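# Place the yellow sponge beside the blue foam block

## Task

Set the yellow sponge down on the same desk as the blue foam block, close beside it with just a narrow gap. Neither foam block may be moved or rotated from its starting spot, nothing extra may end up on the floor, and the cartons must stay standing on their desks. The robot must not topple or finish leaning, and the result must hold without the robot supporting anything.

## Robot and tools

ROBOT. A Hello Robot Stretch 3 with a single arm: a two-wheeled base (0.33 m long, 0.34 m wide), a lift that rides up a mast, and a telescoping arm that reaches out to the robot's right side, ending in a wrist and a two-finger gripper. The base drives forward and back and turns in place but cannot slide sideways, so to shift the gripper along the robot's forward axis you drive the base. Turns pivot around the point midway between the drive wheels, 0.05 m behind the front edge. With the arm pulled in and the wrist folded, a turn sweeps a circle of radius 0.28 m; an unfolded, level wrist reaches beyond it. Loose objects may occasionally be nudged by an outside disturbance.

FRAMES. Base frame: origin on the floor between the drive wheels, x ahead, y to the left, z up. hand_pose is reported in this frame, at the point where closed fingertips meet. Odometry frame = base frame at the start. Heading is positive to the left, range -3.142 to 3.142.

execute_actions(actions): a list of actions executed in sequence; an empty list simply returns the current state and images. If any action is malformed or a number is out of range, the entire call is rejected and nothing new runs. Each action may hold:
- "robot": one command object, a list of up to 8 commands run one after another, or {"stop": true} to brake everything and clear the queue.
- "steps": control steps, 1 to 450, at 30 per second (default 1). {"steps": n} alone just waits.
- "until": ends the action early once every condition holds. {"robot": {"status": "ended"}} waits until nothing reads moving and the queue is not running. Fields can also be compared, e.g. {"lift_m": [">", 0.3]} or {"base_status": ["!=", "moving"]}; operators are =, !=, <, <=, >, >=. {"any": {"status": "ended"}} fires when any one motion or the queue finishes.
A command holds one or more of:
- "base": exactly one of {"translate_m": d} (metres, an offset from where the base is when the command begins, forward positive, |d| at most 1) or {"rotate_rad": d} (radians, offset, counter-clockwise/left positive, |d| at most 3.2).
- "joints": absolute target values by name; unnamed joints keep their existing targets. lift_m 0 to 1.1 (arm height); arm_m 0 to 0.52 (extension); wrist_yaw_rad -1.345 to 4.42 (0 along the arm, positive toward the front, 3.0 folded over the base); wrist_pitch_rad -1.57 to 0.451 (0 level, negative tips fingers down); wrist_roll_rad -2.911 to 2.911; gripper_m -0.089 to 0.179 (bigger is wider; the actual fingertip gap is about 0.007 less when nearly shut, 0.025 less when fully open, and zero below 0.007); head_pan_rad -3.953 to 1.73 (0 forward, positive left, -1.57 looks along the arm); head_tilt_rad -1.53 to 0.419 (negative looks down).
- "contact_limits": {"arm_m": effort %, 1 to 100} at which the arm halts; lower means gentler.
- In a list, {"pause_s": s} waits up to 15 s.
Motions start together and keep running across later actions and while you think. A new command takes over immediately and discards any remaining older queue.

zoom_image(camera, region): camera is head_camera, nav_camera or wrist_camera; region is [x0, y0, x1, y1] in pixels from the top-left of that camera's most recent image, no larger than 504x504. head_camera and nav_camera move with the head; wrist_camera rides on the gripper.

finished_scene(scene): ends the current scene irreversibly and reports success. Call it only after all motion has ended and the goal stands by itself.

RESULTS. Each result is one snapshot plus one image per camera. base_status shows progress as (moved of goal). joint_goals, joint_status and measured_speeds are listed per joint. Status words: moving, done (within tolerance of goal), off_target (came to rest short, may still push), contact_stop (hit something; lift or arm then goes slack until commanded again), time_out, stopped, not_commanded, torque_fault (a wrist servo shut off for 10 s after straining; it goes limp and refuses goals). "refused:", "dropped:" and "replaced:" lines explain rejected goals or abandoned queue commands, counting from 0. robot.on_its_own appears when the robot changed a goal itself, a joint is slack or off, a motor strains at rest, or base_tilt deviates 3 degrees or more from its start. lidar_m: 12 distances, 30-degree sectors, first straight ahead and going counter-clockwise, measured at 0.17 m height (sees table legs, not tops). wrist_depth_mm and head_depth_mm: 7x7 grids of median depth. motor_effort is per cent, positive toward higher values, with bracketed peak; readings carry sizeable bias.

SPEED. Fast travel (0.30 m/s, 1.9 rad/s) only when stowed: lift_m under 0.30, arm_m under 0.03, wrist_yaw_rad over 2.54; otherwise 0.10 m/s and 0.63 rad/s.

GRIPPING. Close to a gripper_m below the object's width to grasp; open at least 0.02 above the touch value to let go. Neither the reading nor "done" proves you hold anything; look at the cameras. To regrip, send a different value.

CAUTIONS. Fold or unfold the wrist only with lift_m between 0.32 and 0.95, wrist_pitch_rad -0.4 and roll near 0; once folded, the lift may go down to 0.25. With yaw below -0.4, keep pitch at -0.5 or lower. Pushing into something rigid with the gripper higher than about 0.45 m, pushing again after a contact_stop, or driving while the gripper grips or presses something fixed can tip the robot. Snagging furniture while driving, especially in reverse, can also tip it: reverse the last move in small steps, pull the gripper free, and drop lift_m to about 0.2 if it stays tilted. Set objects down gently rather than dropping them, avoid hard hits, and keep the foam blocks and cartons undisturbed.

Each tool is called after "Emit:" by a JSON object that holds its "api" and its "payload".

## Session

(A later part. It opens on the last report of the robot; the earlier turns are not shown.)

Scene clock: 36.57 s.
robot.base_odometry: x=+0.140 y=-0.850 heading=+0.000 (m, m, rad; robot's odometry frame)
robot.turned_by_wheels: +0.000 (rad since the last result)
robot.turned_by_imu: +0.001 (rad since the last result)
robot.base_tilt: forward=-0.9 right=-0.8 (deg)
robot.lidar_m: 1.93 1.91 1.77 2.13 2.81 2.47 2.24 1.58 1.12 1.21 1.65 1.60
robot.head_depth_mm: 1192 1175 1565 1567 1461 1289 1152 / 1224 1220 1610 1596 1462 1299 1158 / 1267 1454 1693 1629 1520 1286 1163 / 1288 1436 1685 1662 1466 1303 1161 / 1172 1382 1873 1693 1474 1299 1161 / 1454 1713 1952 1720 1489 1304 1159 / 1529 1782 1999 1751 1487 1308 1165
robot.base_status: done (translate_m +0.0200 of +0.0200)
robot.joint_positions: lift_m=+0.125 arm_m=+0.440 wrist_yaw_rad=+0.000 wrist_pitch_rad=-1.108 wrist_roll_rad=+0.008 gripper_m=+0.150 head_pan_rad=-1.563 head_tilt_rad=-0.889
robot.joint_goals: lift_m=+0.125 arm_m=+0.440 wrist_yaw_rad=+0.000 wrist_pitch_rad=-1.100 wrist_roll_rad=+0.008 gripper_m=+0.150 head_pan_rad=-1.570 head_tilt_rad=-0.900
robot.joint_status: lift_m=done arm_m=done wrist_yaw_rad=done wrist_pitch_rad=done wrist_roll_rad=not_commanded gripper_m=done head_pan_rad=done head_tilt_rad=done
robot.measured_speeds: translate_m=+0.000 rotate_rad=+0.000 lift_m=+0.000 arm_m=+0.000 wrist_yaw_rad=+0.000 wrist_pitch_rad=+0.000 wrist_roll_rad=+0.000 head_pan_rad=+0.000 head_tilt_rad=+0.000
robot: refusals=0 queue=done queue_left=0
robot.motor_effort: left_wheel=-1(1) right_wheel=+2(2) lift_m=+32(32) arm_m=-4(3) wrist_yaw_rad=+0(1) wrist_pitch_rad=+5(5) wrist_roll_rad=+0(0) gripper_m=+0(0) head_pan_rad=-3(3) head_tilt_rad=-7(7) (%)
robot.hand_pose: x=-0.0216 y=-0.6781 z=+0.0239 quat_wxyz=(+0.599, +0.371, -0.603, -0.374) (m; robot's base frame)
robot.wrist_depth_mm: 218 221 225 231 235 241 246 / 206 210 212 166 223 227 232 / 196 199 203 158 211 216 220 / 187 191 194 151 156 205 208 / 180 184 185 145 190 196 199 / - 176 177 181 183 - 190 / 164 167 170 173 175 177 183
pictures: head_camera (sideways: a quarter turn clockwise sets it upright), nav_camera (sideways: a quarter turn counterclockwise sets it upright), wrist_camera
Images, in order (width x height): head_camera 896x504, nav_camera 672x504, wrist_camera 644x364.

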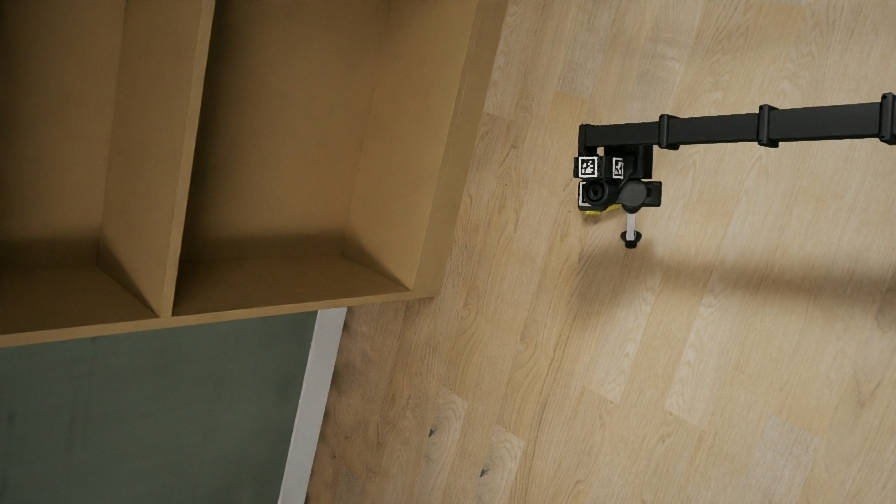

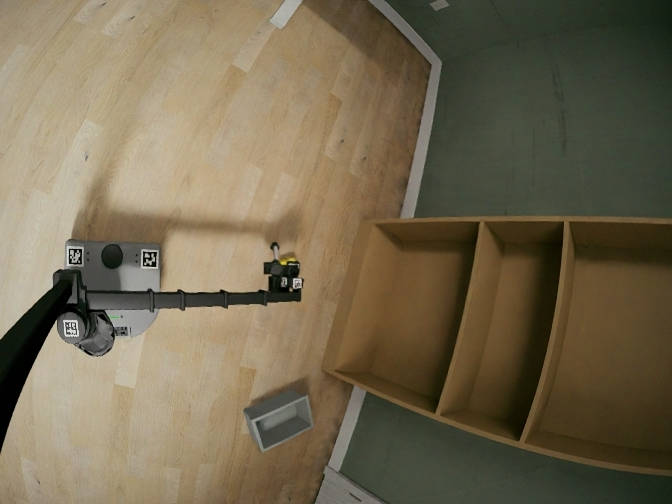

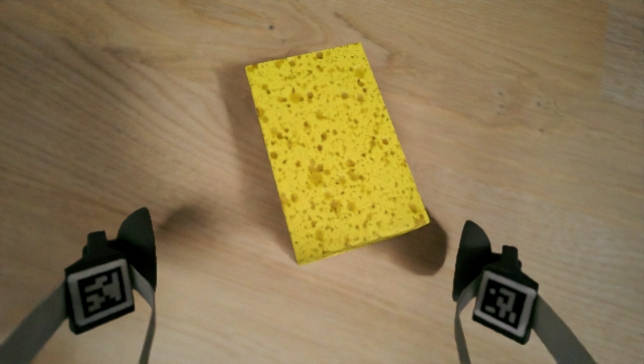

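Emit:
{"api": "execute_actions", "payload": {"actions": [{"robot":[{"joints":{"arm_m":0.485}},{"joints":{"gripper_m":0.03}},{"pause_s":0.5},{"joints":{"lift_m":0.4}},{"joints":{"arm_m":0.02,"lift_m":0.9,"head_pan_rad":-0.5,"head_tilt_rad":-0.3}}],"steps":450,"until":{"robot":{"status":"ended"}}}]}}

Scene clock: 48.73 s.
robot.base_odometry: x=+0.140 y=-0.850 heading=+0.000 (m, m, rad; robot's odometry frame)
robot.turned_by_wheels: +0.000 (rad since the last result)
robot.turned_by_imu: +0.003 (rad since the last result)
robot.base_tilt: forward=-0.8 right=-0.8 (deg)
robot.lidar_m: 1.93 1.90 1.76 2.13 2.82 2.47 2.24 1.59 1.11 1.20 1.65 1.59
robot.head_depth_mm: 1903 2019 2133 2211 2350 2129 1654 / 1886 1976 2082 2201 2302 2129 1653 / 1855 1945 2042 2149 2269 2129 1645 / 1855 1930 2017 1641 2198 2010 1617 / 1834 1890 1988 1643 2204 2130 1652 / 1788 1858 1941 1369 2144 2136 1660 / 1760 1835 1894 1347 2113 2144 1660
robot.base_status: done (translate_m +0.0200 of +0.0200)
robot.joint_positions: lift_m=+0.900 arm_m=+0.020 wrist_yaw_rad=+0.000 wrist_pitch_rad=-1.108 wrist_roll_rad=+0.008 gripper_m=+0.031 head_pan_rad=-0.507 head_tilt_rad=-0.310
robot.joint_goals: lift_m=+0.900 arm_m=+0.020 wrist_yaw_rad=+0.000 wrist_pitch_rad=-1.100 wrist_roll_rad=+0.008 gripper_m=+0.030 head_pan_rad=-0.500 head_tilt_rad=-0.300
robot.joint_status: lift_m=done arm_m=done wrist_yaw_rad=done wrist_pitch_rad=done wrist_roll_rad=not_commanded gripper_m=done head_pan_rad=done head_tilt_rad=done
robot.measured_speeds: translate_m=+0.000 rotate_rad=+0.000 lift_m=+0.000 arm_m=+0.000 wrist_yaw_rad=+0.000 wrist_pitch_rad=+0.000 wrist_roll_rad=+0.000 head_pan_rad=+0.000 head_tilt_rad=+0.000
robot: refusals=0 queue=done queue_left=0
robot.motor_effort: left_wheel=-1(1) right_wheel=+2(2) lift_m=+44(45) arm_m=-4(4) wrist_yaw_rad=-1(1) wrist_pitch_rad=+5(5) wrist_roll_rad=+0(0) gripper_m=-16(92) head_pan_rad=+4(46) head_tilt_rad=+7(50) (%)
robot.hand_pose: x=-0.0216 y=-0.2582 z=+0.7985 quat_wxyz=(+0.599, +0.371, -0.603, -0.374) (m; robot's base frame)
robot.wrist_depth_mm: - - - - - - - / - - - - - - - / - - - 156 - - - / 990 - 996 148 - - - / 939 952 140 141 - - - / 918 923 134 135 138 987 989 / 871 874 875 129 928 946 936
pictures: head_camera (sideways: a quarter turn clockwise sets it upright), nav_camera (sideways: a quarter turn counterclockwise sets it upright), wrist_camera
Images, in order (width x height): head_camera 896x504, nav_camera 672x504, wrist_camera 644x364.

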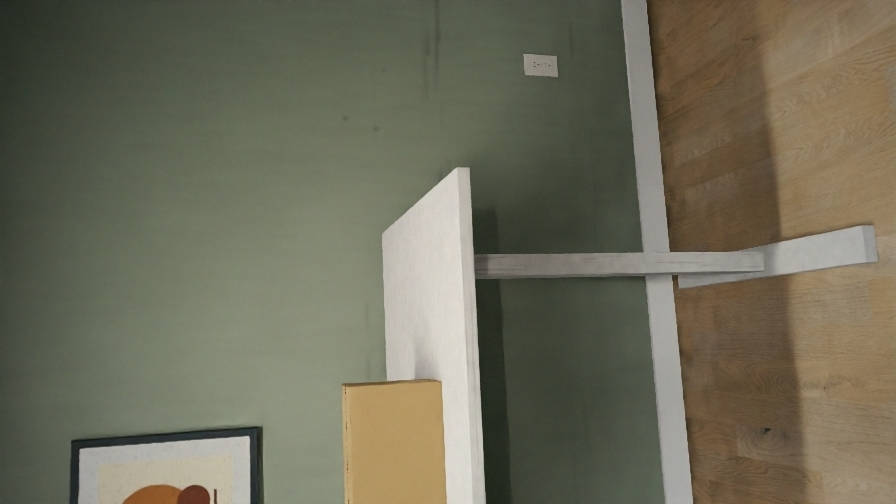

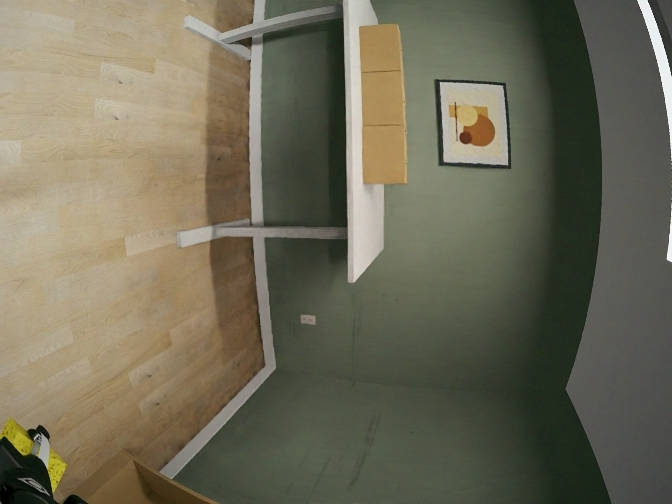

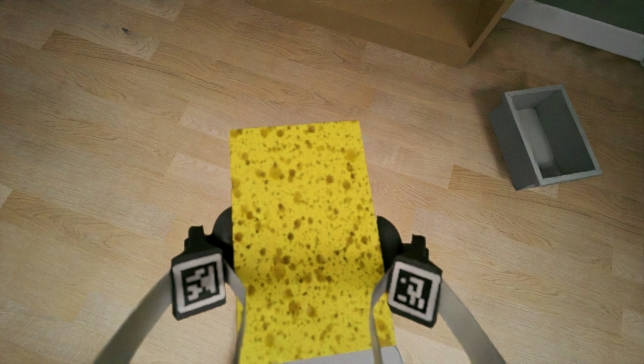

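Emit:
{"api": "execute_actions", "payload": {"actions": [{"robot":{"joints":{"head_pan_rad":1.7,"head_tilt_rad":-0.2}},"steps":150,"until":{"robot":{"status":"ended"}}}]}}

Emit:
{"api": "execute_actions", "payload": {"actions": [{"robot":{"joints":{"head_pan_rad":-3.9,"head_tilt_rad":-0.2}},"steps":150,"until":{"robot":{"status":"ended"}}}]}}

Scene clock: 50.80 s.
robot.base_odometry: x=+0.140 y=-0.850 heading=+0.000 (m, m, rad; robot's odometry frame)
robot.turned_by_wheels: +0.000 (rad since the last result)
robot.turned_by_imu: +0.000 (rad since the last result)
robot.base_tilt: forward=-0.9 right=-0.8 (deg)
robot.lidar_m: 1.93 1.90 1.76 2.13 2.82 2.46 2.23 1.58 1.12 1.21 1.65 1.59
robot.head_depth_mm: 2134 2205 2240 1622 2376 2399 1863 / 2210 2261 2339 1730 2480 2471 1860 / 2299 2406 2468 1817 2628 2486 1874 / 2426 2528 2591 2614 2799 2344 1875 / 2600 2689 2753 2792 2916 2504 1855 / 2715 2800 2910 2986 3048 2474 1865 / - - - - - - -
robot.base_status: done (translate_m +0.0200 of +0.0200)
robot.joint_positions: lift_m=+0.900 arm_m=+0.020 wrist_yaw_rad=+0.000 wrist_pitch_rad=-1.108 wrist_roll_rad=+0.008 gripper_m=+0.031 head_pan_rad=+1.693 head_tilt_rad=-0.211
robot.joint_goals: lift_m=+0.900 arm_m=+0.020 wrist_yaw_rad=+0.000 wrist_pitch_rad=-1.100 wrist_roll_rad=+0.008 gripper_m=+0.030 head_pan_rad=+1.700 head_tilt_rad=-0.200
robot.joint_status: lift_m=done arm_m=done wrist_yaw_rad=done wrist_pitch_rad=done wrist_roll_rad=not_commanded gripper_m=done head_pan_rad=done head_tilt_rad=done
robot.measured_speeds: translate_m=+0.000 rotate_rad=+0.000 lift_m=+0.000 arm_m=+0.000 wrist_yaw_rad=+0.000 wrist_pitch_rad=+0.000 wrist_roll_rad=+0.000 head_pan_rad=+0.000 head_tilt_rad=+0.000
robot: refusals=0 queue=done queue_left=0
robot.motor_effort: left_wheel=-1(1) right_wheel=+2(2) lift_m=+44(44) arm_m=-4(3) wrist_yaw_rad=+0(0) wrist_pitch_rad=+5(4) wrist_roll_rad=+0(1) gripper_m=-17(17) head_pan_rad=+4(45) head_tilt_rad=+8(22) (%)
robot.hand_pose: x=-0.0216 y=-0.2582 z=+0.7985 quat_wxyz=(+0.599, +0.371, -0.603, -0.374) (m; robot's base frame)
robot.wrist_depth_mm: - - - - - - - / - - - - - - - / - - - 156 - - - / 981 996 992 148 - - - / 950 955 140 141 - - - / 905 902 134 135 138 986 982 / 860 890 880 130 923 915 965
pictures: head_camera (sideways: a quarter turn clockwise sets it upright), nav_camera (sideways: a quarter turn counterclockwise sets it upright), wrist_camera
Images, in order (width x height): head_camera 896x504, nav_camera 672x504, wrist_camera 644x364.

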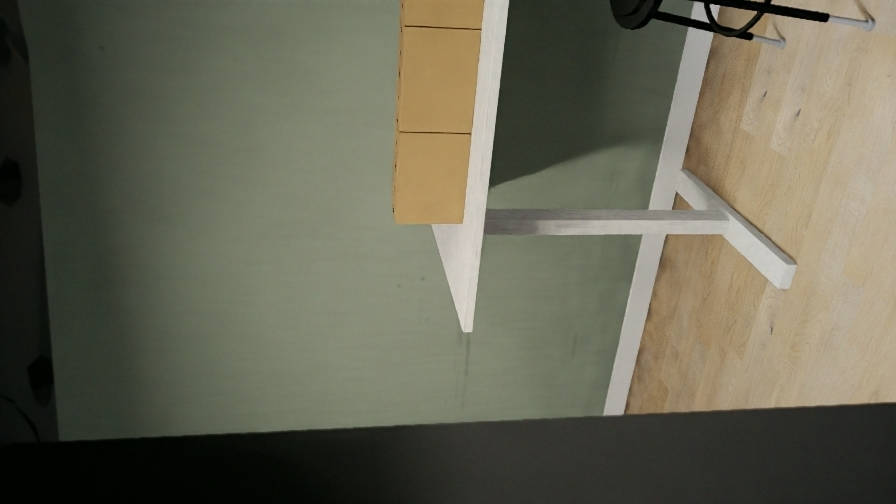

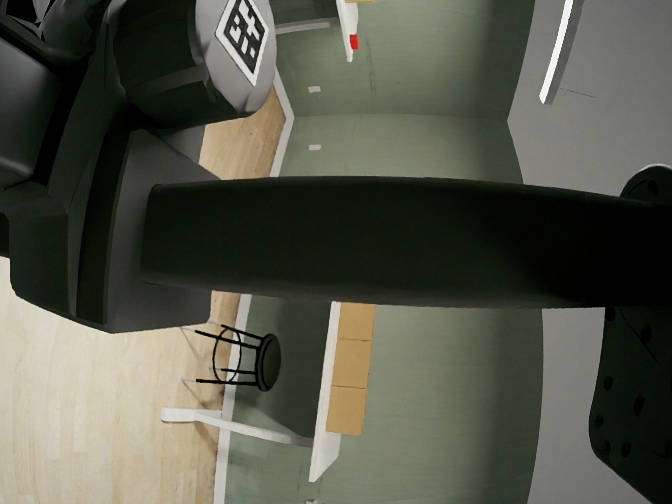

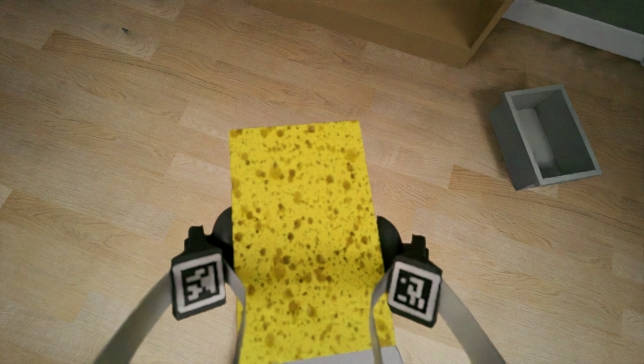

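Scene clock: 53.70 s.
robot.base_odometry: x=+0.140 y=-0.850 heading=+0.000 (m, m, rad; robot's odometry frame)
robot.turned_by_wheels: +0.000 (rad since the last result)
robot.turned_by_imu: +0.001 (rad since the last result)
robot.base_tilt: forward=-0.8 right=-0.8 (deg)
robot.lidar_m: 1.93 1.90 1.76 2.13 2.82 2.47 2.24 1.58 1.12 1.20 1.65 1.59
robot.head_depth_mm: 3028 3086 3175 3277 3358 2549 - / 2920 2987 3076 3172 3268 2500 1866 / 2768 2910 2932 3030 3138 2501 - / 2688 2790 2852 2525 2948 2539 - / 2554 2625 2710 2155 2859 2576 - / 2525 2538 2605 2051 2773 2525 - / 2397 2467 2550 1989 2647 2508 1957
robot.base_status: done (translate_m +0.0200 of +0.0200)
robot.joint_positions: lift_m=+0.900 arm_m=+0.020 wrist_yaw_rad=+0.000 wrist_pitch_rad=-1.108 wrist_roll_rad=+0.008 gripper_m=+0.031 head_pan_rad=-3.893 head_tilt_rad=-0.211
robot.joint_goals: lift_m=+0.900 arm_m=+0.020 wrist_yaw_rad=+0.000 wrist_pitch_rad=-1.100 wrist_roll_rad=+0.008 gripper_m=+0.030 head_pan_rad=-3.900 head_tilt_rad=-0.200
robot.joint_status: lift_m=done arm_m=done wrist_yaw_rad=done wrist_pitch_rad=done wrist_roll_rad=not_commanded gripper_m=done head_pan_rad=done head_tilt_rad=done
robot.measured_speeds: translate_m=+0.000 rotate_rad=+0.000 lift_m=+0.000 arm_m=+0.000 wrist_yaw_rad=+0.000 wrist_pitch_rad=+0.000 wrist_roll_rad=+0.000 head_pan_rad=+0.000 head_tilt_rad=+0.000
robot: refusals=0 queue=done queue_left=0
robot.motor_effort: left_wheel=-1(1) right_wheel=+1(2) lift_m=+45(44) arm_m=-4(4) wrist_yaw_rad=+0(1) wrist_pitch_rad=+5(5) wrist_roll_rad=+1(0) gripper_m=-17(17) head_pan_rad=-3(45) head_tilt_rad=+8(8) (%)
robot.hand_pose: x=-0.0216 y=-0.2582 z=+0.7985 quat_wxyz=(+0.599, +0.371, -0.603, -0.374) (m; robot's base frame)
robot.wrist_depth_mm: - - - - - - - / - - - - - - - / - - - 156 - - - / 979 - 993 148 - - - / 939 949 140 141 - - - / 899 917 134 135 139 972 - / 847 874 878 129 914 949 955
pictures: head_camera (sideways: a quarter turn clockwise sets it upright), nav_camera (sideways: a quarter turn counterclockwise sets it upright), wrist_camera
Images, in order (width x height): head_camera 896x504, nav_camera 672x504, wrist_camera 644x364.

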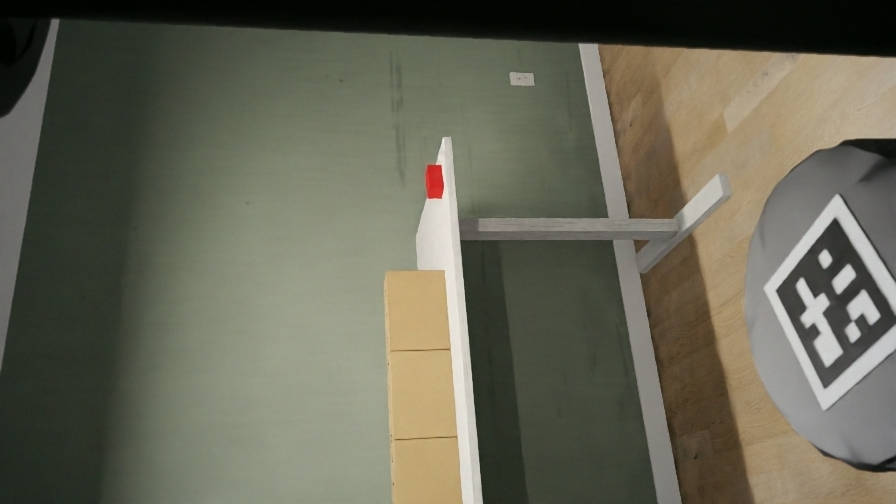

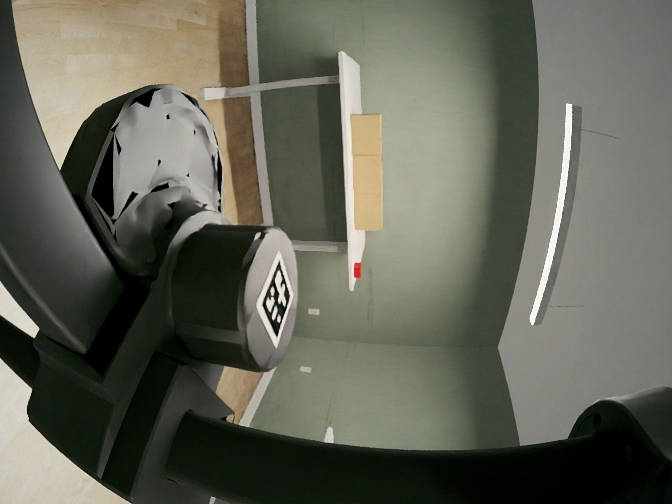

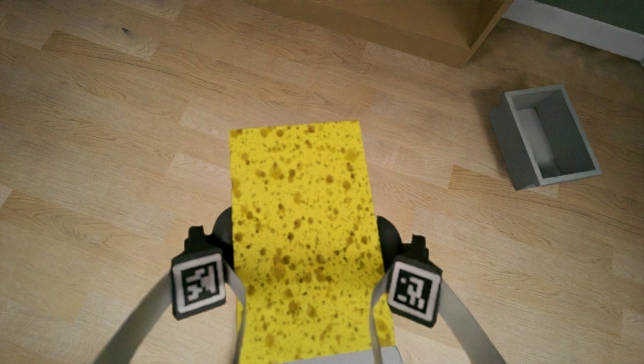

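Emit:
{"api": "execute_actions", "payload": {"actions": [{"robot":{"base":{"translate_m":0.9},"joints":{"head_pan_rad":0.5,"head_tilt_rad":-0.45}},"steps":450,"until":{"robot":{"status":"ended"}}}]}}

Scene clock: 64.57 s.
robot.base_odometry: x=+1.040 y=-0.850 heading=+0.000 (m, m, rad; robot's odometry frame)
robot.turned_by_wheels: +0.000 (rad since the last result)
robot.turned_by_imu: +0.007 (rad since the last result)
robot.base_tilt: forward=-0.9 right=-0.8 (deg)
robot.lidar_m: 1.22 1.07 2.11 1.71 2.51 3.21 3.07 1.73 1.37 1.66 0.85 1.21
robot.head_depth_mm: 1200 1263 731 636 621 514 1455 / 1305 1377 734 703 623 1622 1434 / 1439 1520 1553 775 649 1585 1415 / 1575 1685 1778 889 719 1733 1427 / 1748 1881 2060 893 2241 1795 1458 / 1975 2139 2315 961 2341 1800 1468 / 1976 2090 2189 2265 2355 1814 1469
robot.base_status: done (translate_m +0.9000 of +0.9000)
robot.joint_positions: lift_m=+0.900 arm_m=+0.020 wrist_yaw_rad=+0.000 wrist_pitch_rad=-1.108 wrist_roll_rad=+0.008 gripper_m=+0.031 head_pan_rad=+0.493 head_tilt_rad=-0.444
robot.joint_goals: lift_m=+0.900 arm_m=+0.020 wrist_yaw_rad=+0.000 wrist_pitch_rad=-1.100 wrist_roll_rad=+0.008 gripper_m=+0.030 head_pan_rad=+0.500 head_tilt_rad=-0.450
robot.joint_status: lift_m=done arm_m=done wrist_yaw_rad=done wrist_pitch_rad=done wrist_roll_rad=not_commanded gripper_m=done head_pan_rad=done head_tilt_rad=done
robot.measured_speeds: translate_m=+0.000 rotate_rad=+0.000 lift_m=+0.000 arm_m=+0.000 wrist_yaw_rad=+0.000 wrist_pitch_rad=+0.000 wrist_roll_rad=+0.000 head_pan_rad=+0.000 head_tilt_rad=+0.000
robot: refusals=0 queue=done queue_left=0
robot.motor_effort: left_wheel=-1(2) right_wheel=+1(5) lift_m=+44(44) arm_m=-4(4) wrist_yaw_rad=+0(1) wrist_pitch_rad=+5(5) wrist_roll_rad=+1(0) gripper_m=-16(17) head_pan_rad=+4(47) head_tilt_rad=-3(30) (%)
robot.hand_pose: x=-0.0216 y=-0.2582 z=+0.7985 quat_wxyz=(+0.599, +0.371, -0.603, -0.374) (m; robot's base frame)
robot.wrist_depth_mm: - - - - - - - / - - - - - - - / - - - 156 - - - / 998 - 999 148 - - - / 935 957 140 141 - - - / 919 925 134 135 138 970 996 / 862 871 874 129 906 941 942
pictures: head_camera (sideways: a quarter turn clockwise sets it upright), nav_camera (sideways: a quarter turn counterclockwise sets it upright), wrist_camera
Images, in order (width x height): head_camera 896x504, nav_camera 672x504, wrist_camera 644x364.

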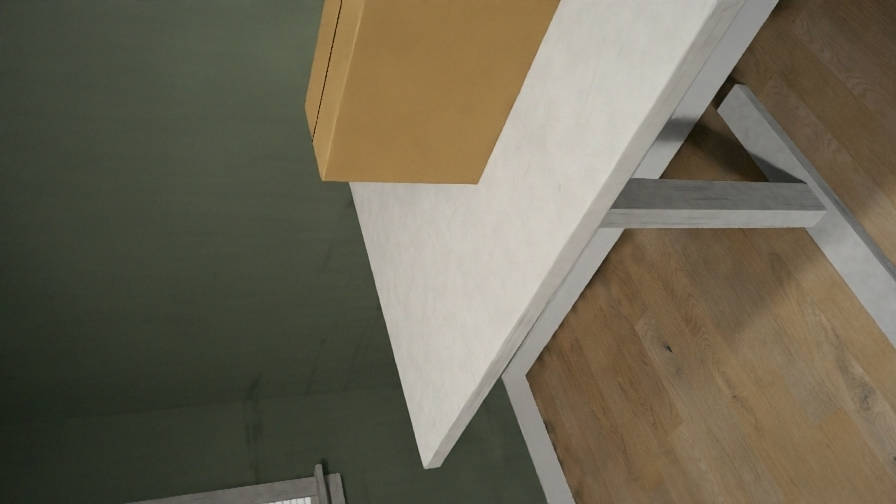

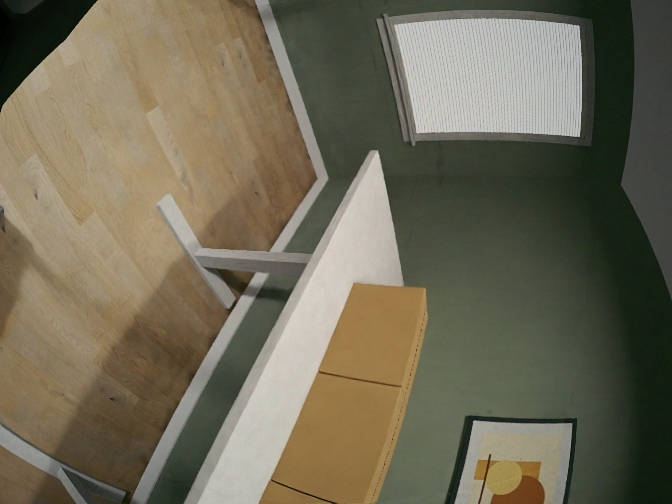

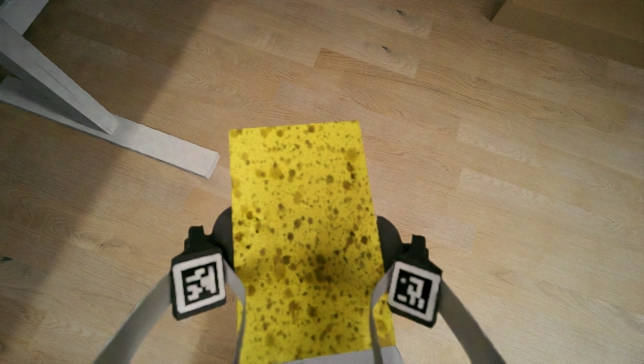

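Emit:
{"api": "execute_actions", "payload": {"actions": [{"robot":{"joints":{"head_pan_rad":-0.5,"head_tilt_rad":-0.6}},"steps":150,"until":{"robot":{"status":"ended"}}}]}}

Scene clock: 66.20 s.
robot.base_odometry: x=+1.040 y=-0.850 heading=+0.000 (m, m, rad; robot's odometry frame)
robot.turned_by_wheels: +0.000 (rad since the last result)
robot.turned_by_imu: +0.000 (rad since the last result)
robot.base_tilt: forward=-0.8 right=-0.8 (deg)
robot.lidar_m: 1.22 1.07 2.12 1.72 2.51 3.21 3.08 1.73 1.38 1.66 0.85 1.21
robot.head_depth_mm: 1071 1169 908 648 519 1178 1255 / 1057 1130 554 601 521 1537 1314 / 1046 1109 548 597 506 1554 1309 / 1027 1102 540 592 508 1550 1318 / 1025 1098 540 586 510 1520 1319 / 1010 1084 535 586 511 1527 1319 / 998 1074 531 581 512 1522 1314
robot.base_status: done (translate_m +0.9000 of +0.9000)
robot.joint_positions: lift_m=+0.900 arm_m=+0.020 wrist_yaw_rad=+0.000 wrist_pitch_rad=-1.108 wrist_roll_rad=+0.008 gripper_m=+0.031 head_pan_rad=-0.493 head_tilt_rad=-0.592
robot.joint_goals: lift_m=+0.900 arm_m=+0.020 wrist_yaw_rad=+0.000 wrist_pitch_rad=-1.100 wrist_roll_rad=+0.008 gripper_m=+0.030 head_pan_rad=-0.500 head_tilt_rad=-0.600
robot.joint_status: lift_m=done arm_m=done wrist_yaw_rad=done wrist_pitch_rad=done wrist_roll_rad=not_commanded gripper_m=done head_pan_rad=done head_tilt_rad=done
robot.measured_speeds: translate_m=+0.000 rotate_rad=+0.000 lift_m=+0.000 arm_m=+0.000 wrist_yaw_rad=+0.000 wrist_pitch_rad=+0.000 wrist_roll_rad=+0.000 head_pan_rad=+0.000 head_tilt_rad=+0.000
robot: refusals=0 queue=done queue_left=0
robot.motor_effort: left_wheel=-1(1) right_wheel=+1(2) lift_m=+44(44) arm_m=-4(4) wrist_yaw_rad=+0(0) wrist_pitch_rad=+4(5) wrist_roll_rad=+1(0) gripper_m=-17(16) head_pan_rad=-4(46) head_tilt_rad=-5(26) (%)
robot.hand_pose: x=-0.0216 y=-0.2582 z=+0.7985 quat_wxyz=(+0.599, +0.371, -0.603, -0.374) (m; robot's base frame)
robot.wrist_depth_mm: - - - - - - - / - - - - - - - / - - - 156 - - - / 990 997 988 148 - - - / 950 943 140 141 - - - / 914 916 134 135 138 970 995 / 870 887 867 129 927 945 944
pictures: head_camera (sideways: a quarter turn clockwise sets it upright), nav_camera (sideways: a quarter turn counterclockwise sets it upright), wrist_camera
Images, in order (width x height): head_camera 896x504, nav_camera 672x504, wrist_camera 644x364.

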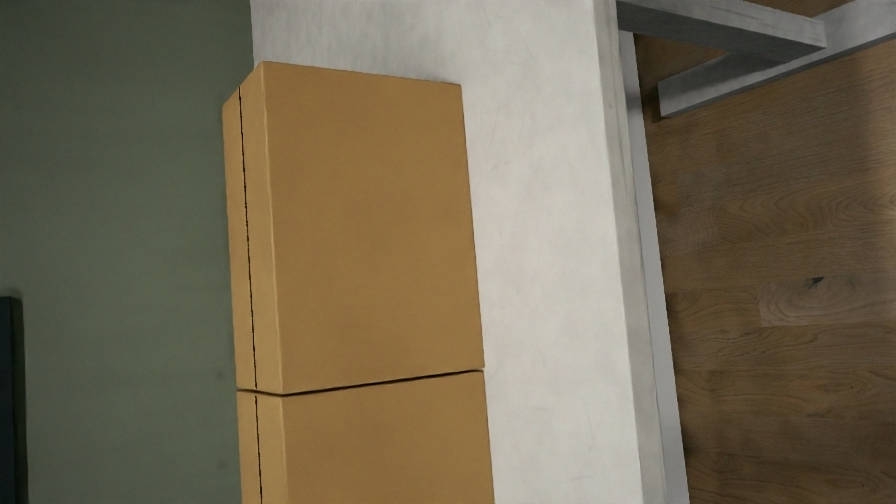

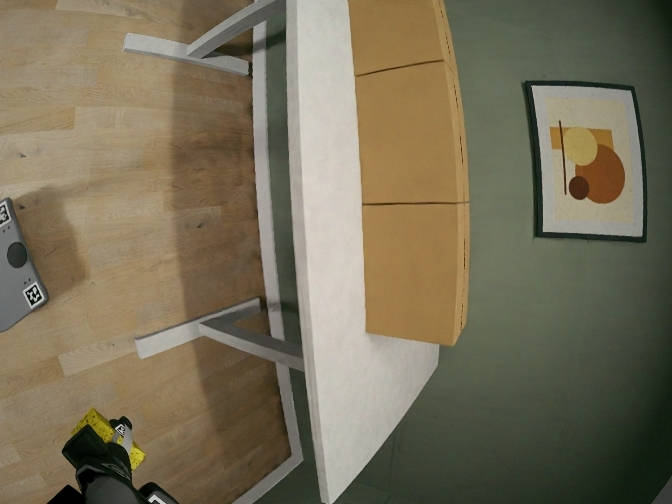

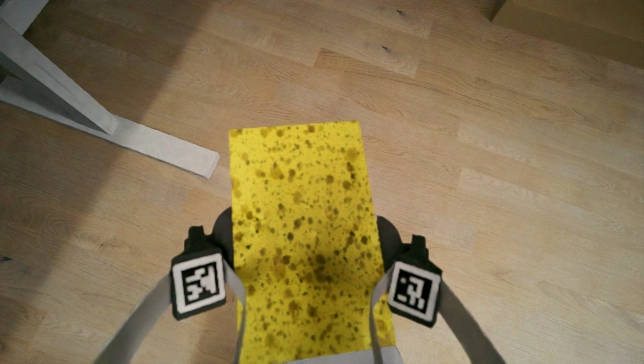

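Emit:
{"api": "execute_actions", "payload": {"actions": [{"robot":{"joints":{"head_pan_rad":1.72,"head_tilt_rad":-0.25}},"steps":150,"until":{"robot":{"status":"ended"}}}]}}

Emit:
{"api": "execute_actions", "payload": {"actions": [{"robot":{"joints":{"head_pan_rad":-3.5,"head_tilt_rad":-0.25}},"steps":150,"until":{"robot":{"status":"ended"}}}]}}

Scene clock: 68.50 s.
robot.base_odometry: x=+1.040 y=-0.850 heading=+0.000 (m, m, rad; robot's odometry frame)
robot.turned_by_wheels: +0.000 (rad since the last result)
robot.turned_by_imu: +0.000 (rad since the last result)
robot.base_tilt: forward=-0.9 right=-0.8 (deg)
robot.lidar_m: 1.21 1.07 2.12 1.72 2.51 3.20 3.07 1.73 1.37 1.65 0.85 1.21
robot.head_depth_mm: 1868 1931 2012 2047 2124 2167 1756 / 1954 2006 2092 1837 2178 2019 1733 / 2046 2126 2182 1620 2354 2309 1700 / 2127 2235 2311 1633 2442 2167 1734 / 2270 2347 2416 1728 2631 2200 1739 / 2403 2492 2576 1818 2790 2295 1751 / - - - - - - -
robot.base_status: done (translate_m +0.9000 of +0.9000)
robot.joint_positions: lift_m=+0.900 arm_m=+0.020 wrist_yaw_rad=+0.000 wrist_pitch_rad=-1.108 wrist_roll_rad=+0.008 gripper_m=+0.031 head_pan_rad=+1.709 head_tilt_rad=-0.261
robot.joint_goals: lift_m=+0.900 arm_m=+0.020 wrist_yaw_rad=+0.000 wrist_pitch_rad=-1.100 wrist_roll_rad=+0.008 gripper_m=+0.030 head_pan_rad=+1.720 head_tilt_rad=-0.250
robot.joint_status: lift_m=done arm_m=done wrist_yaw_rad=done wrist_pitch_rad=done wrist_roll_rad=not_commanded gripper_m=done head_pan_rad=done head_tilt_rad=done
robot.measured_speeds: translate_m=+0.000 rotate_rad=+0.000 lift_m=+0.000 arm_m=+0.000 wrist_yaw_rad=+0.000 wrist_pitch_rad=+0.000 wrist_roll_rad=+0.000 head_pan_rad=+0.000 head_tilt_rad=+0.000
robot: refusals=0 queue=done queue_left=0
robot.motor_effort: left_wheel=-1(1) right_wheel=+2(2) lift_m=+44(44) arm_m=-4(3) wrist_yaw_rad=+1(1) wrist_pitch_rad=+5(4) wrist_roll_rad=+0(0) gripper_m=-16(16) head_pan_rad=+3(46) head_tilt_rad=+8(41) (%)
robot.hand_pose: x=-0.0216 y=-0.2582 z=+0.7985 quat_wxyz=(+0.599, +0.371, -0.603, -0.374) (m; robot's base frame)
robot.wrist_depth_mm: - - - - - - - / - - - - - - - / - - - 156 - - - / 990 989 987 148 - - - / 940 943 140 141 - - - / 900 927 134 135 139 978 984 / 859 885 880 130 929 947 955
pictures: head_camera (sideways: a quarter turn clockwise sets it upright), nav_camera (sideways: a quarter turn counterclockwise sets it upright), wrist_camera
Images, in order (width x height): head_camera 896x504, nav_camera 672x504, wrist_camera 644x364.

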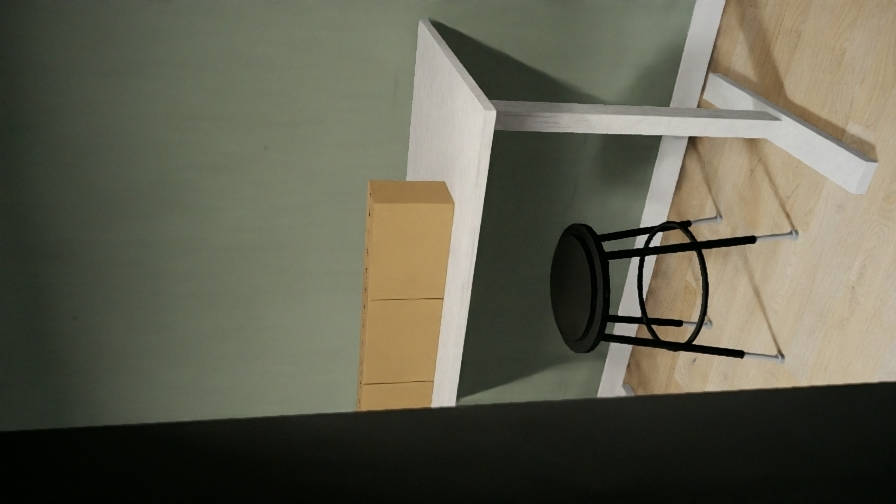

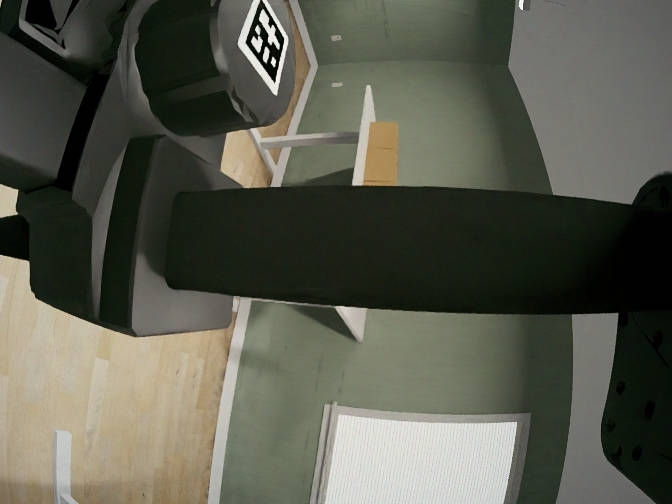

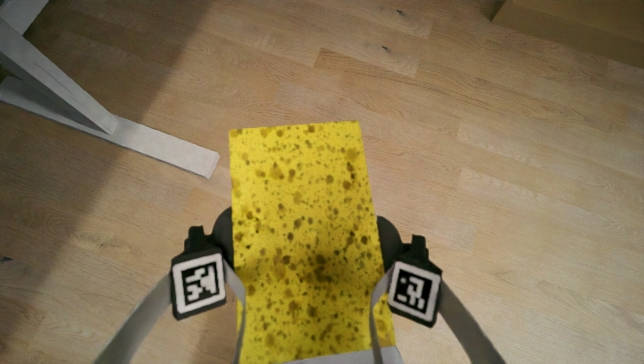

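Scene clock: 71.27 s.
robot.base_odometry: x=+1.040 y=-0.850 heading=+0.000 (m, m, rad; robot's odometry frame)
robot.turned_by_wheels: +0.000 (rad since the last result)
robot.turned_by_imu: +0.001 (rad since the last result)
robot.base_tilt: forward=-0.9 right=-0.8 (deg)
robot.lidar_m: 1.22 1.07 2.12 1.72 2.51 3.20 3.08 1.73 1.38 1.66 0.85 1.21
robot.head_depth_mm: 3191 3343 3481 3604 3294 2444 - / 3197 3355 3406 3591 3234 2388 - / 3209 3293 3380 3570 3306 2296 1900 / 3286 3278 3406 3532 3324 2289 1901 / 3217 3334 3380 3581 3240 2303 1896 / 3232 3326 3458 3536 3273 2307 1792 / 3235 3312 3500 3656 3305 2314 1763
robot.base_status: done (translate_m +0.9000 of +0.9000)
robot.joint_positions: lift_m=+0.900 arm_m=+0.020 wrist_yaw_rad=+0.000 wrist_pitch_rad=-1.108 wrist_roll_rad=+0.008 gripper_m=+0.031 head_pan_rad=-3.493 head_tilt_rad=-0.261
robot.joint_goals: lift_m=+0.900 arm_m=+0.020 wrist_yaw_rad=+0.000 wrist_pitch_rad=-1.100 wrist_roll_rad=+0.008 gripper_m=+0.030 head_pan_rad=-3.500 head_tilt_rad=-0.250
robot.joint_status: lift_m=done arm_m=done wrist_yaw_rad=done wrist_pitch_rad=done wrist_roll_rad=not_commanded gripper_m=done head_pan_rad=done head_tilt_rad=done
robot.measured_speeds: translate_m=+0.000 rotate_rad=+0.000 lift_m=+0.000 arm_m=+0.000 wrist_yaw_rad=+0.000 wrist_pitch_rad=+0.000 wrist_roll_rad=+0.000 head_pan_rad=+0.000 head_tilt_rad=+0.000
robot: refusals=0 queue=done queue_left=0
robot.motor_effort: left_wheel=-1(1) right_wheel=+2(1) lift_m=+44(44) arm_m=-4(4) wrist_yaw_rad=+0(0) wrist_pitch_rad=+5(5) wrist_roll_rad=+0(0) gripper_m=-16(16) head_pan_rad=-3(46) head_tilt_rad=+8(8) (%)
robot.hand_pose: x=-0.0216 y=-0.2582 z=+0.7985 quat_wxyz=(+0.599, +0.371, -0.603, -0.374) (m; robot's base frame)
robot.wrist_depth_mm: - - - - - - - / - - - - - - - / - - - 156 - - - / 999 - 990 148 - - - / 947 957 141 141 - - - / 910 904 134 135 138 977 992 / 857 878 876 130 918 940 955
pictures: head_camera (sideways: a quarter turn clockwise sets it upright), nav_camera (sideways: a quarter turn counterclockwise sets it upright), wrist_camera
Images, in order (width x height): head_camera 896x504, nav_camera 672x504, wrist_camera 644x364.

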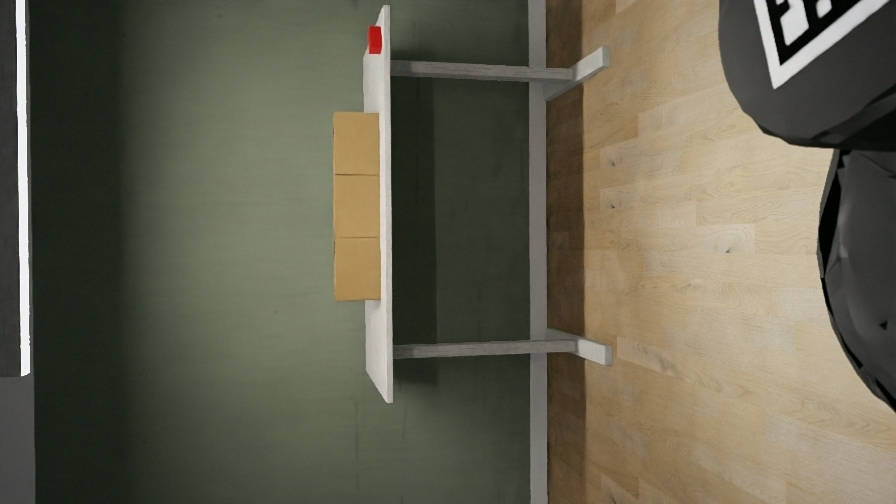

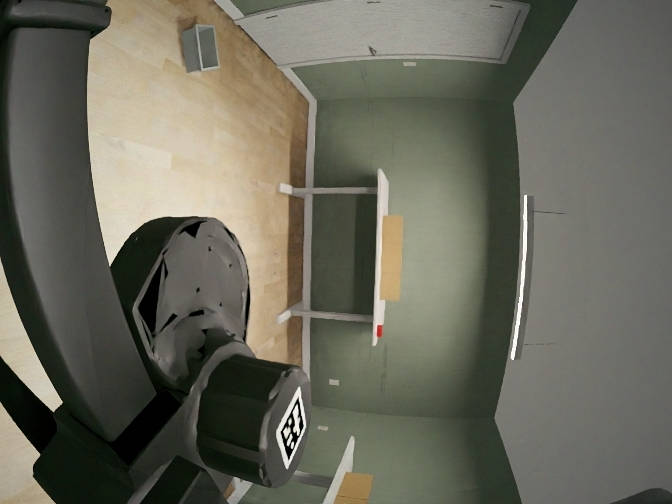

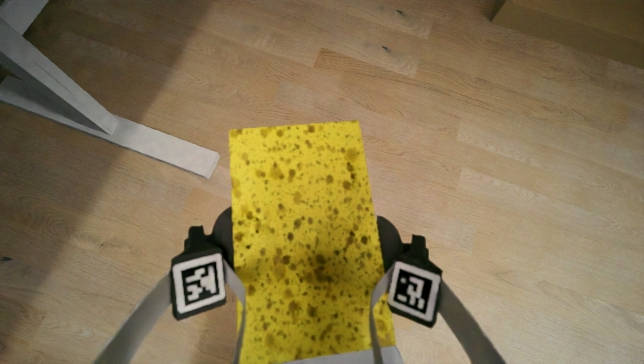

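Emit:
{"api": "execute_actions", "payload": {"actions": [{"robot":[{"base":{"rotate_rad":1.17},"joints":{"lift_m":1.1,"wrist_pitch_rad":-0.7,"head_pan_rad":-1.57,"head_tilt_rad":-0.5}},{"joints":{"arm_m":0.3}}],"steps":450,"until":{"robot":{"status":"ended"}}}]}}

Scene clock: 78.90 s.
robot.base_odometry: x=+1.040 y=-0.850 heading=+1.170 (m, m, rad; robot's odometry frame)
robot.turned_by_wheels: +1.170 (rad since the last result)
robot.turned_by_imu: +1.183 (rad since the last result)
robot.base_tilt: forward=-0.9 right=-0.8 (deg)
robot.lidar_m: 2.11 1.69 2.43 3.14 2.61 1.73 1.37 1.68 0.85 1.21 1.23 1.06
robot.head_depth_mm: 1023 - 995 727 576 499 1367 / 1015 - 664 709 578 501 1398 / 1021 - - 600 578 503 1403 / 1012 1100 664 696 579 504 1403 / 1003 1102 738 589 583 489 1410 / 1002 1091 619 572 585 490 1398 / 996 1093 623 569 587 491 1414
robot.base_status: done (rotate_rad +1.1699 of +1.1700)
robot.joint_positions: lift_m=+1.100 arm_m=+0.300 wrist_yaw_rad=+0.000 wrist_pitch_rad=-0.716 wrist_roll_rad=+0.008 gripper_m=+0.031 head_pan_rad=-1.577 head_tilt_rad=-0.494
robot.joint_goals: lift_m=+1.100 arm_m=+0.300 wrist_yaw_rad=+0.000 wrist_pitch_rad=-0.700 wrist_roll_rad=+0.008 gripper_m=+0.030 head_pan_rad=-1.570 head_tilt_rad=-0.500
robot.joint_status: lift_m=done arm_m=done wrist_yaw_rad=done wrist_pitch_rad=done wrist_roll_rad=not_commanded gripper_m=done head_pan_rad=done head_tilt_rad=done
robot.measured_speeds: translate_m=+0.000 rotate_rad=+0.000 lift_m=+0.000 arm_m=+0.000 wrist_yaw_rad=+0.000 wrist_pitch_rad=+0.000 wrist_roll_rad=+0.000 head_pan_rad=+0.000 head_tilt_rad=+0.000
robot: refusals=0 queue=done queue_left=0
robot.motor_effort: left_wheel=-1(4) right_wheel=+2(6) lift_m=+45(47) arm_m=+3(2) wrist_yaw_rad=+0(0) wrist_pitch_rad=+9(10) wrist_roll_rad=+1(0) gripper_m=-16(17) head_pan_rad=+3(46) head_tilt_rad=-4(31) (%)
robot.hand_pose: x=-0.0215 y=-0.6220 z=+1.0521 quat_wxyz=(+0.660, +0.247, -0.665, -0.249) (m; robot's base frame)
robot.wrist_depth_mm: 139 136 140 146 153 158 721 / 145 145 151 156 164 171 470 / 161 167 168 156 191 204 410 / 165 198 192 148 233 328 352 / 164 225 140 141 281 299 307 / 162 221 134 135 138 268 274 / 162 219 222 130 234 242 246
pictures: head_camera (sideways: a quarter turn clockwise sets it upright), nav_camera (sideways: a quarter turn counterclockwise sets it upright), wrist_camera
Images, in order (width x height): head_camera 896x504, nav_camera 672x504, wrist_camera 644x364.

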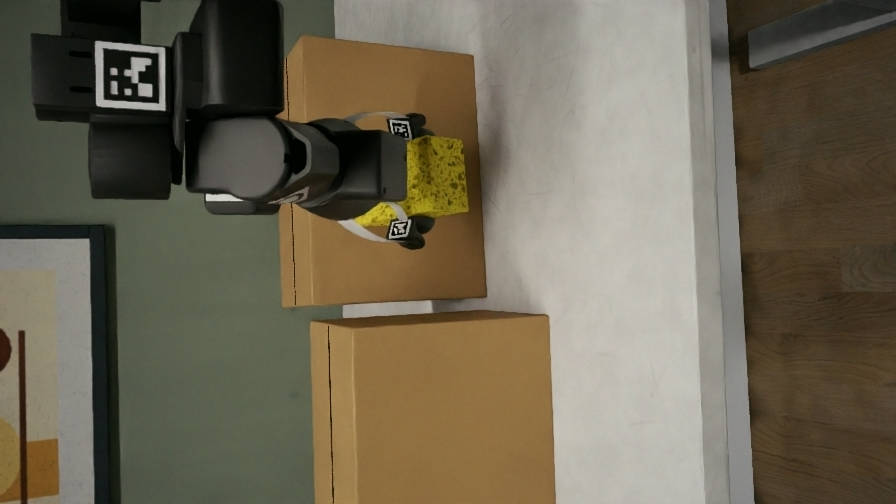

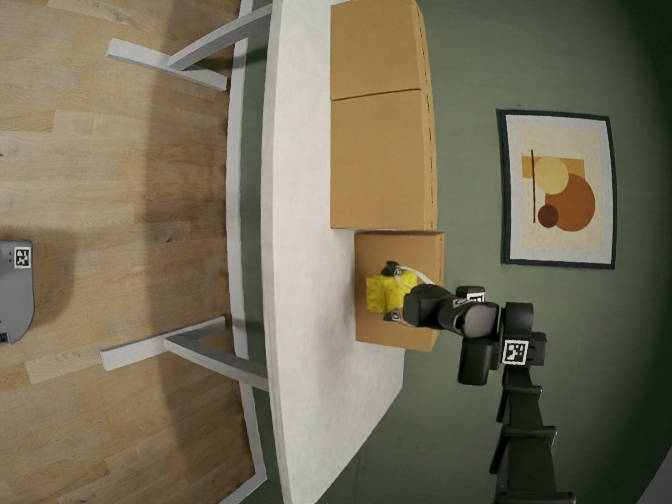

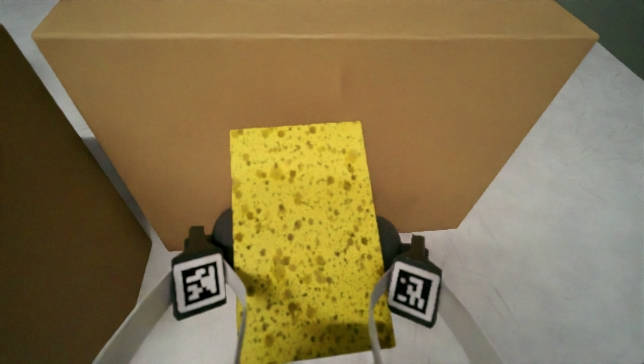

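Emit:
{"api": "execute_actions", "payload": {"actions": [{"robot":{"joints":{"arm_m":0.0,"head_tilt_rad":-0.4,"head_pan_rad":-1.7}},"steps":450,"until":{"robot":{"status":"ended"}}}]}}

Scene clock: 82.50 s.
robot.base_odometry: x=+1.040 y=-0.850 heading=+1.170 (m, m, rad; robot's odometry frame)
robot.turned_by_wheels: +0.000 (rad since the last result)
robot.turned_by_imu: +0.001 (rad since the last result)
robot.base_tilt: forward=-0.9 right=-0.8 (deg)
robot.lidar_m: 2.12 1.69 2.43 3.12 2.61 1.73 1.37 1.68 0.85 1.22 1.23 1.06
robot.head_depth_mm: 1093 - - - - - - / 1088 1129 - - - - - / 1063 1105 - - - - - / 1052 1092 - - - - - / 1023 1097 1146 666 641 517 1428 / 1000 1075 1142 652 594 509 1440 / 984 1059 1125 545 572 510 1406
robot.base_status: done (rotate_rad +1.1699 of +1.1700)
robot.joint_positions: lift_m=+1.100 arm_m=+0.002 wrist_yaw_rad=+0.000 wrist_pitch_rad=-0.716 wrist_roll_rad=+0.008 gripper_m=+0.031 head_pan_rad=-1.693 head_tilt_rad=-0.408
robot.joint_goals: lift_m=+1.100 arm_m=+0.000 wrist_yaw_rad=+0.000 wrist_pitch_rad=-0.700 wrist_roll_rad=+0.008 gripper_m=+0.030 head_pan_rad=-1.700 head_tilt_rad=-0.400
robot.joint_status: lift_m=done arm_m=done wrist_yaw_rad=done wrist_pitch_rad=done wrist_roll_rad=not_commanded gripper_m=done head_pan_rad=done head_tilt_rad=done
robot.measured_speeds: translate_m=+0.000 rotate_rad=+0.000 lift_m=+0.000 arm_m=+0.000 wrist_yaw_rad=+0.000 wrist_pitch_rad=+0.000 wrist_roll_rad=+0.000 head_pan_rad=+0.000 head_tilt_rad=+0.000
robot: refusals=0 queue=done queue_left=0
robot.motor_effort: left_wheel=-1(1) right_wheel=+3(3) lift_m=+44(44) arm_m=-3(4) wrist_yaw_rad=+1(0) wrist_pitch_rad=+9(9) wrist_roll_rad=+0(0) gripper_m=-16(17) head_pan_rad=-3(16) head_tilt_rad=+6(21) (%)
robot.hand_pose: x=-0.0215 y=-0.3242 z=+1.0521 quat_wxyz=(+0.660, +0.247, -0.665, -0.249) (m; robot's base frame)
robot.wrist_depth_mm: 305 307 414 442 480 584 - / 340 350 410 444 453 478 489 / 345 356 360 156 384 398 408 / 306 312 302 148 335 342 351 / 278 287 140 141 309 328 - / - - 134 135 138 - - / - - - 130 - - -
pictures: head_camera (sideways: a quarter turn clockwise sets it upright), nav_camera (sideways: a quarter turn counterclockwise sets it upright), wrist_camera
Images, in order (width x height): head_camera 896x504, nav_camera 672x504, wrist_camera 644x364.

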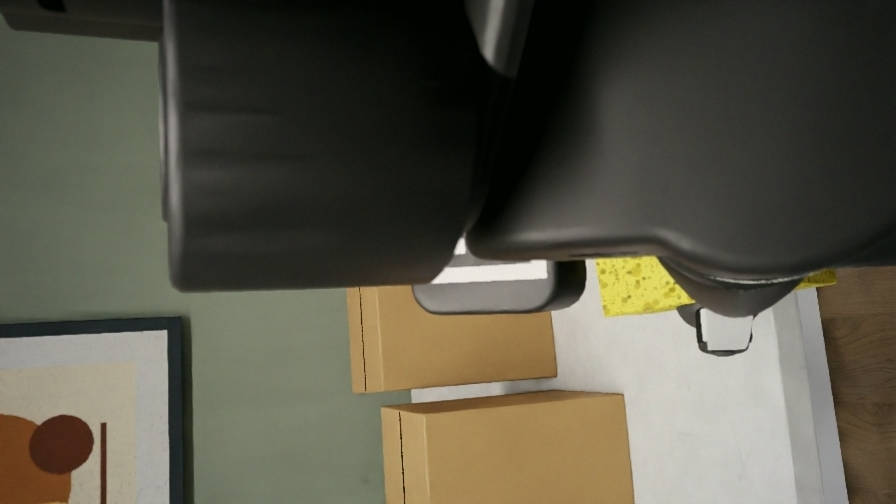

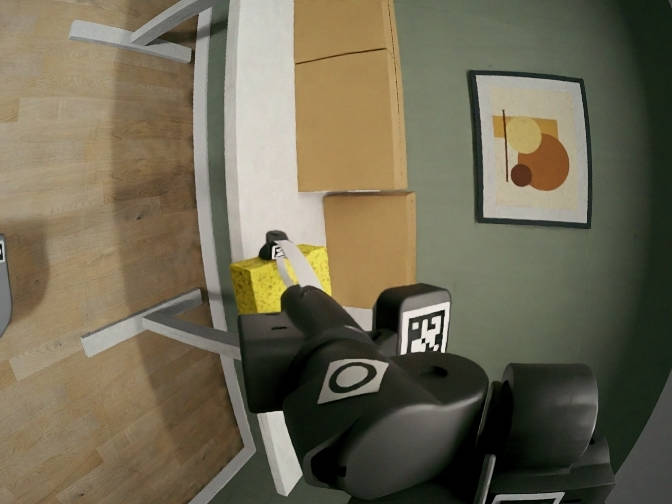

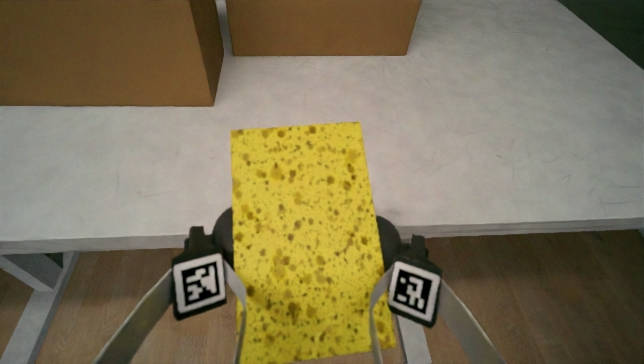

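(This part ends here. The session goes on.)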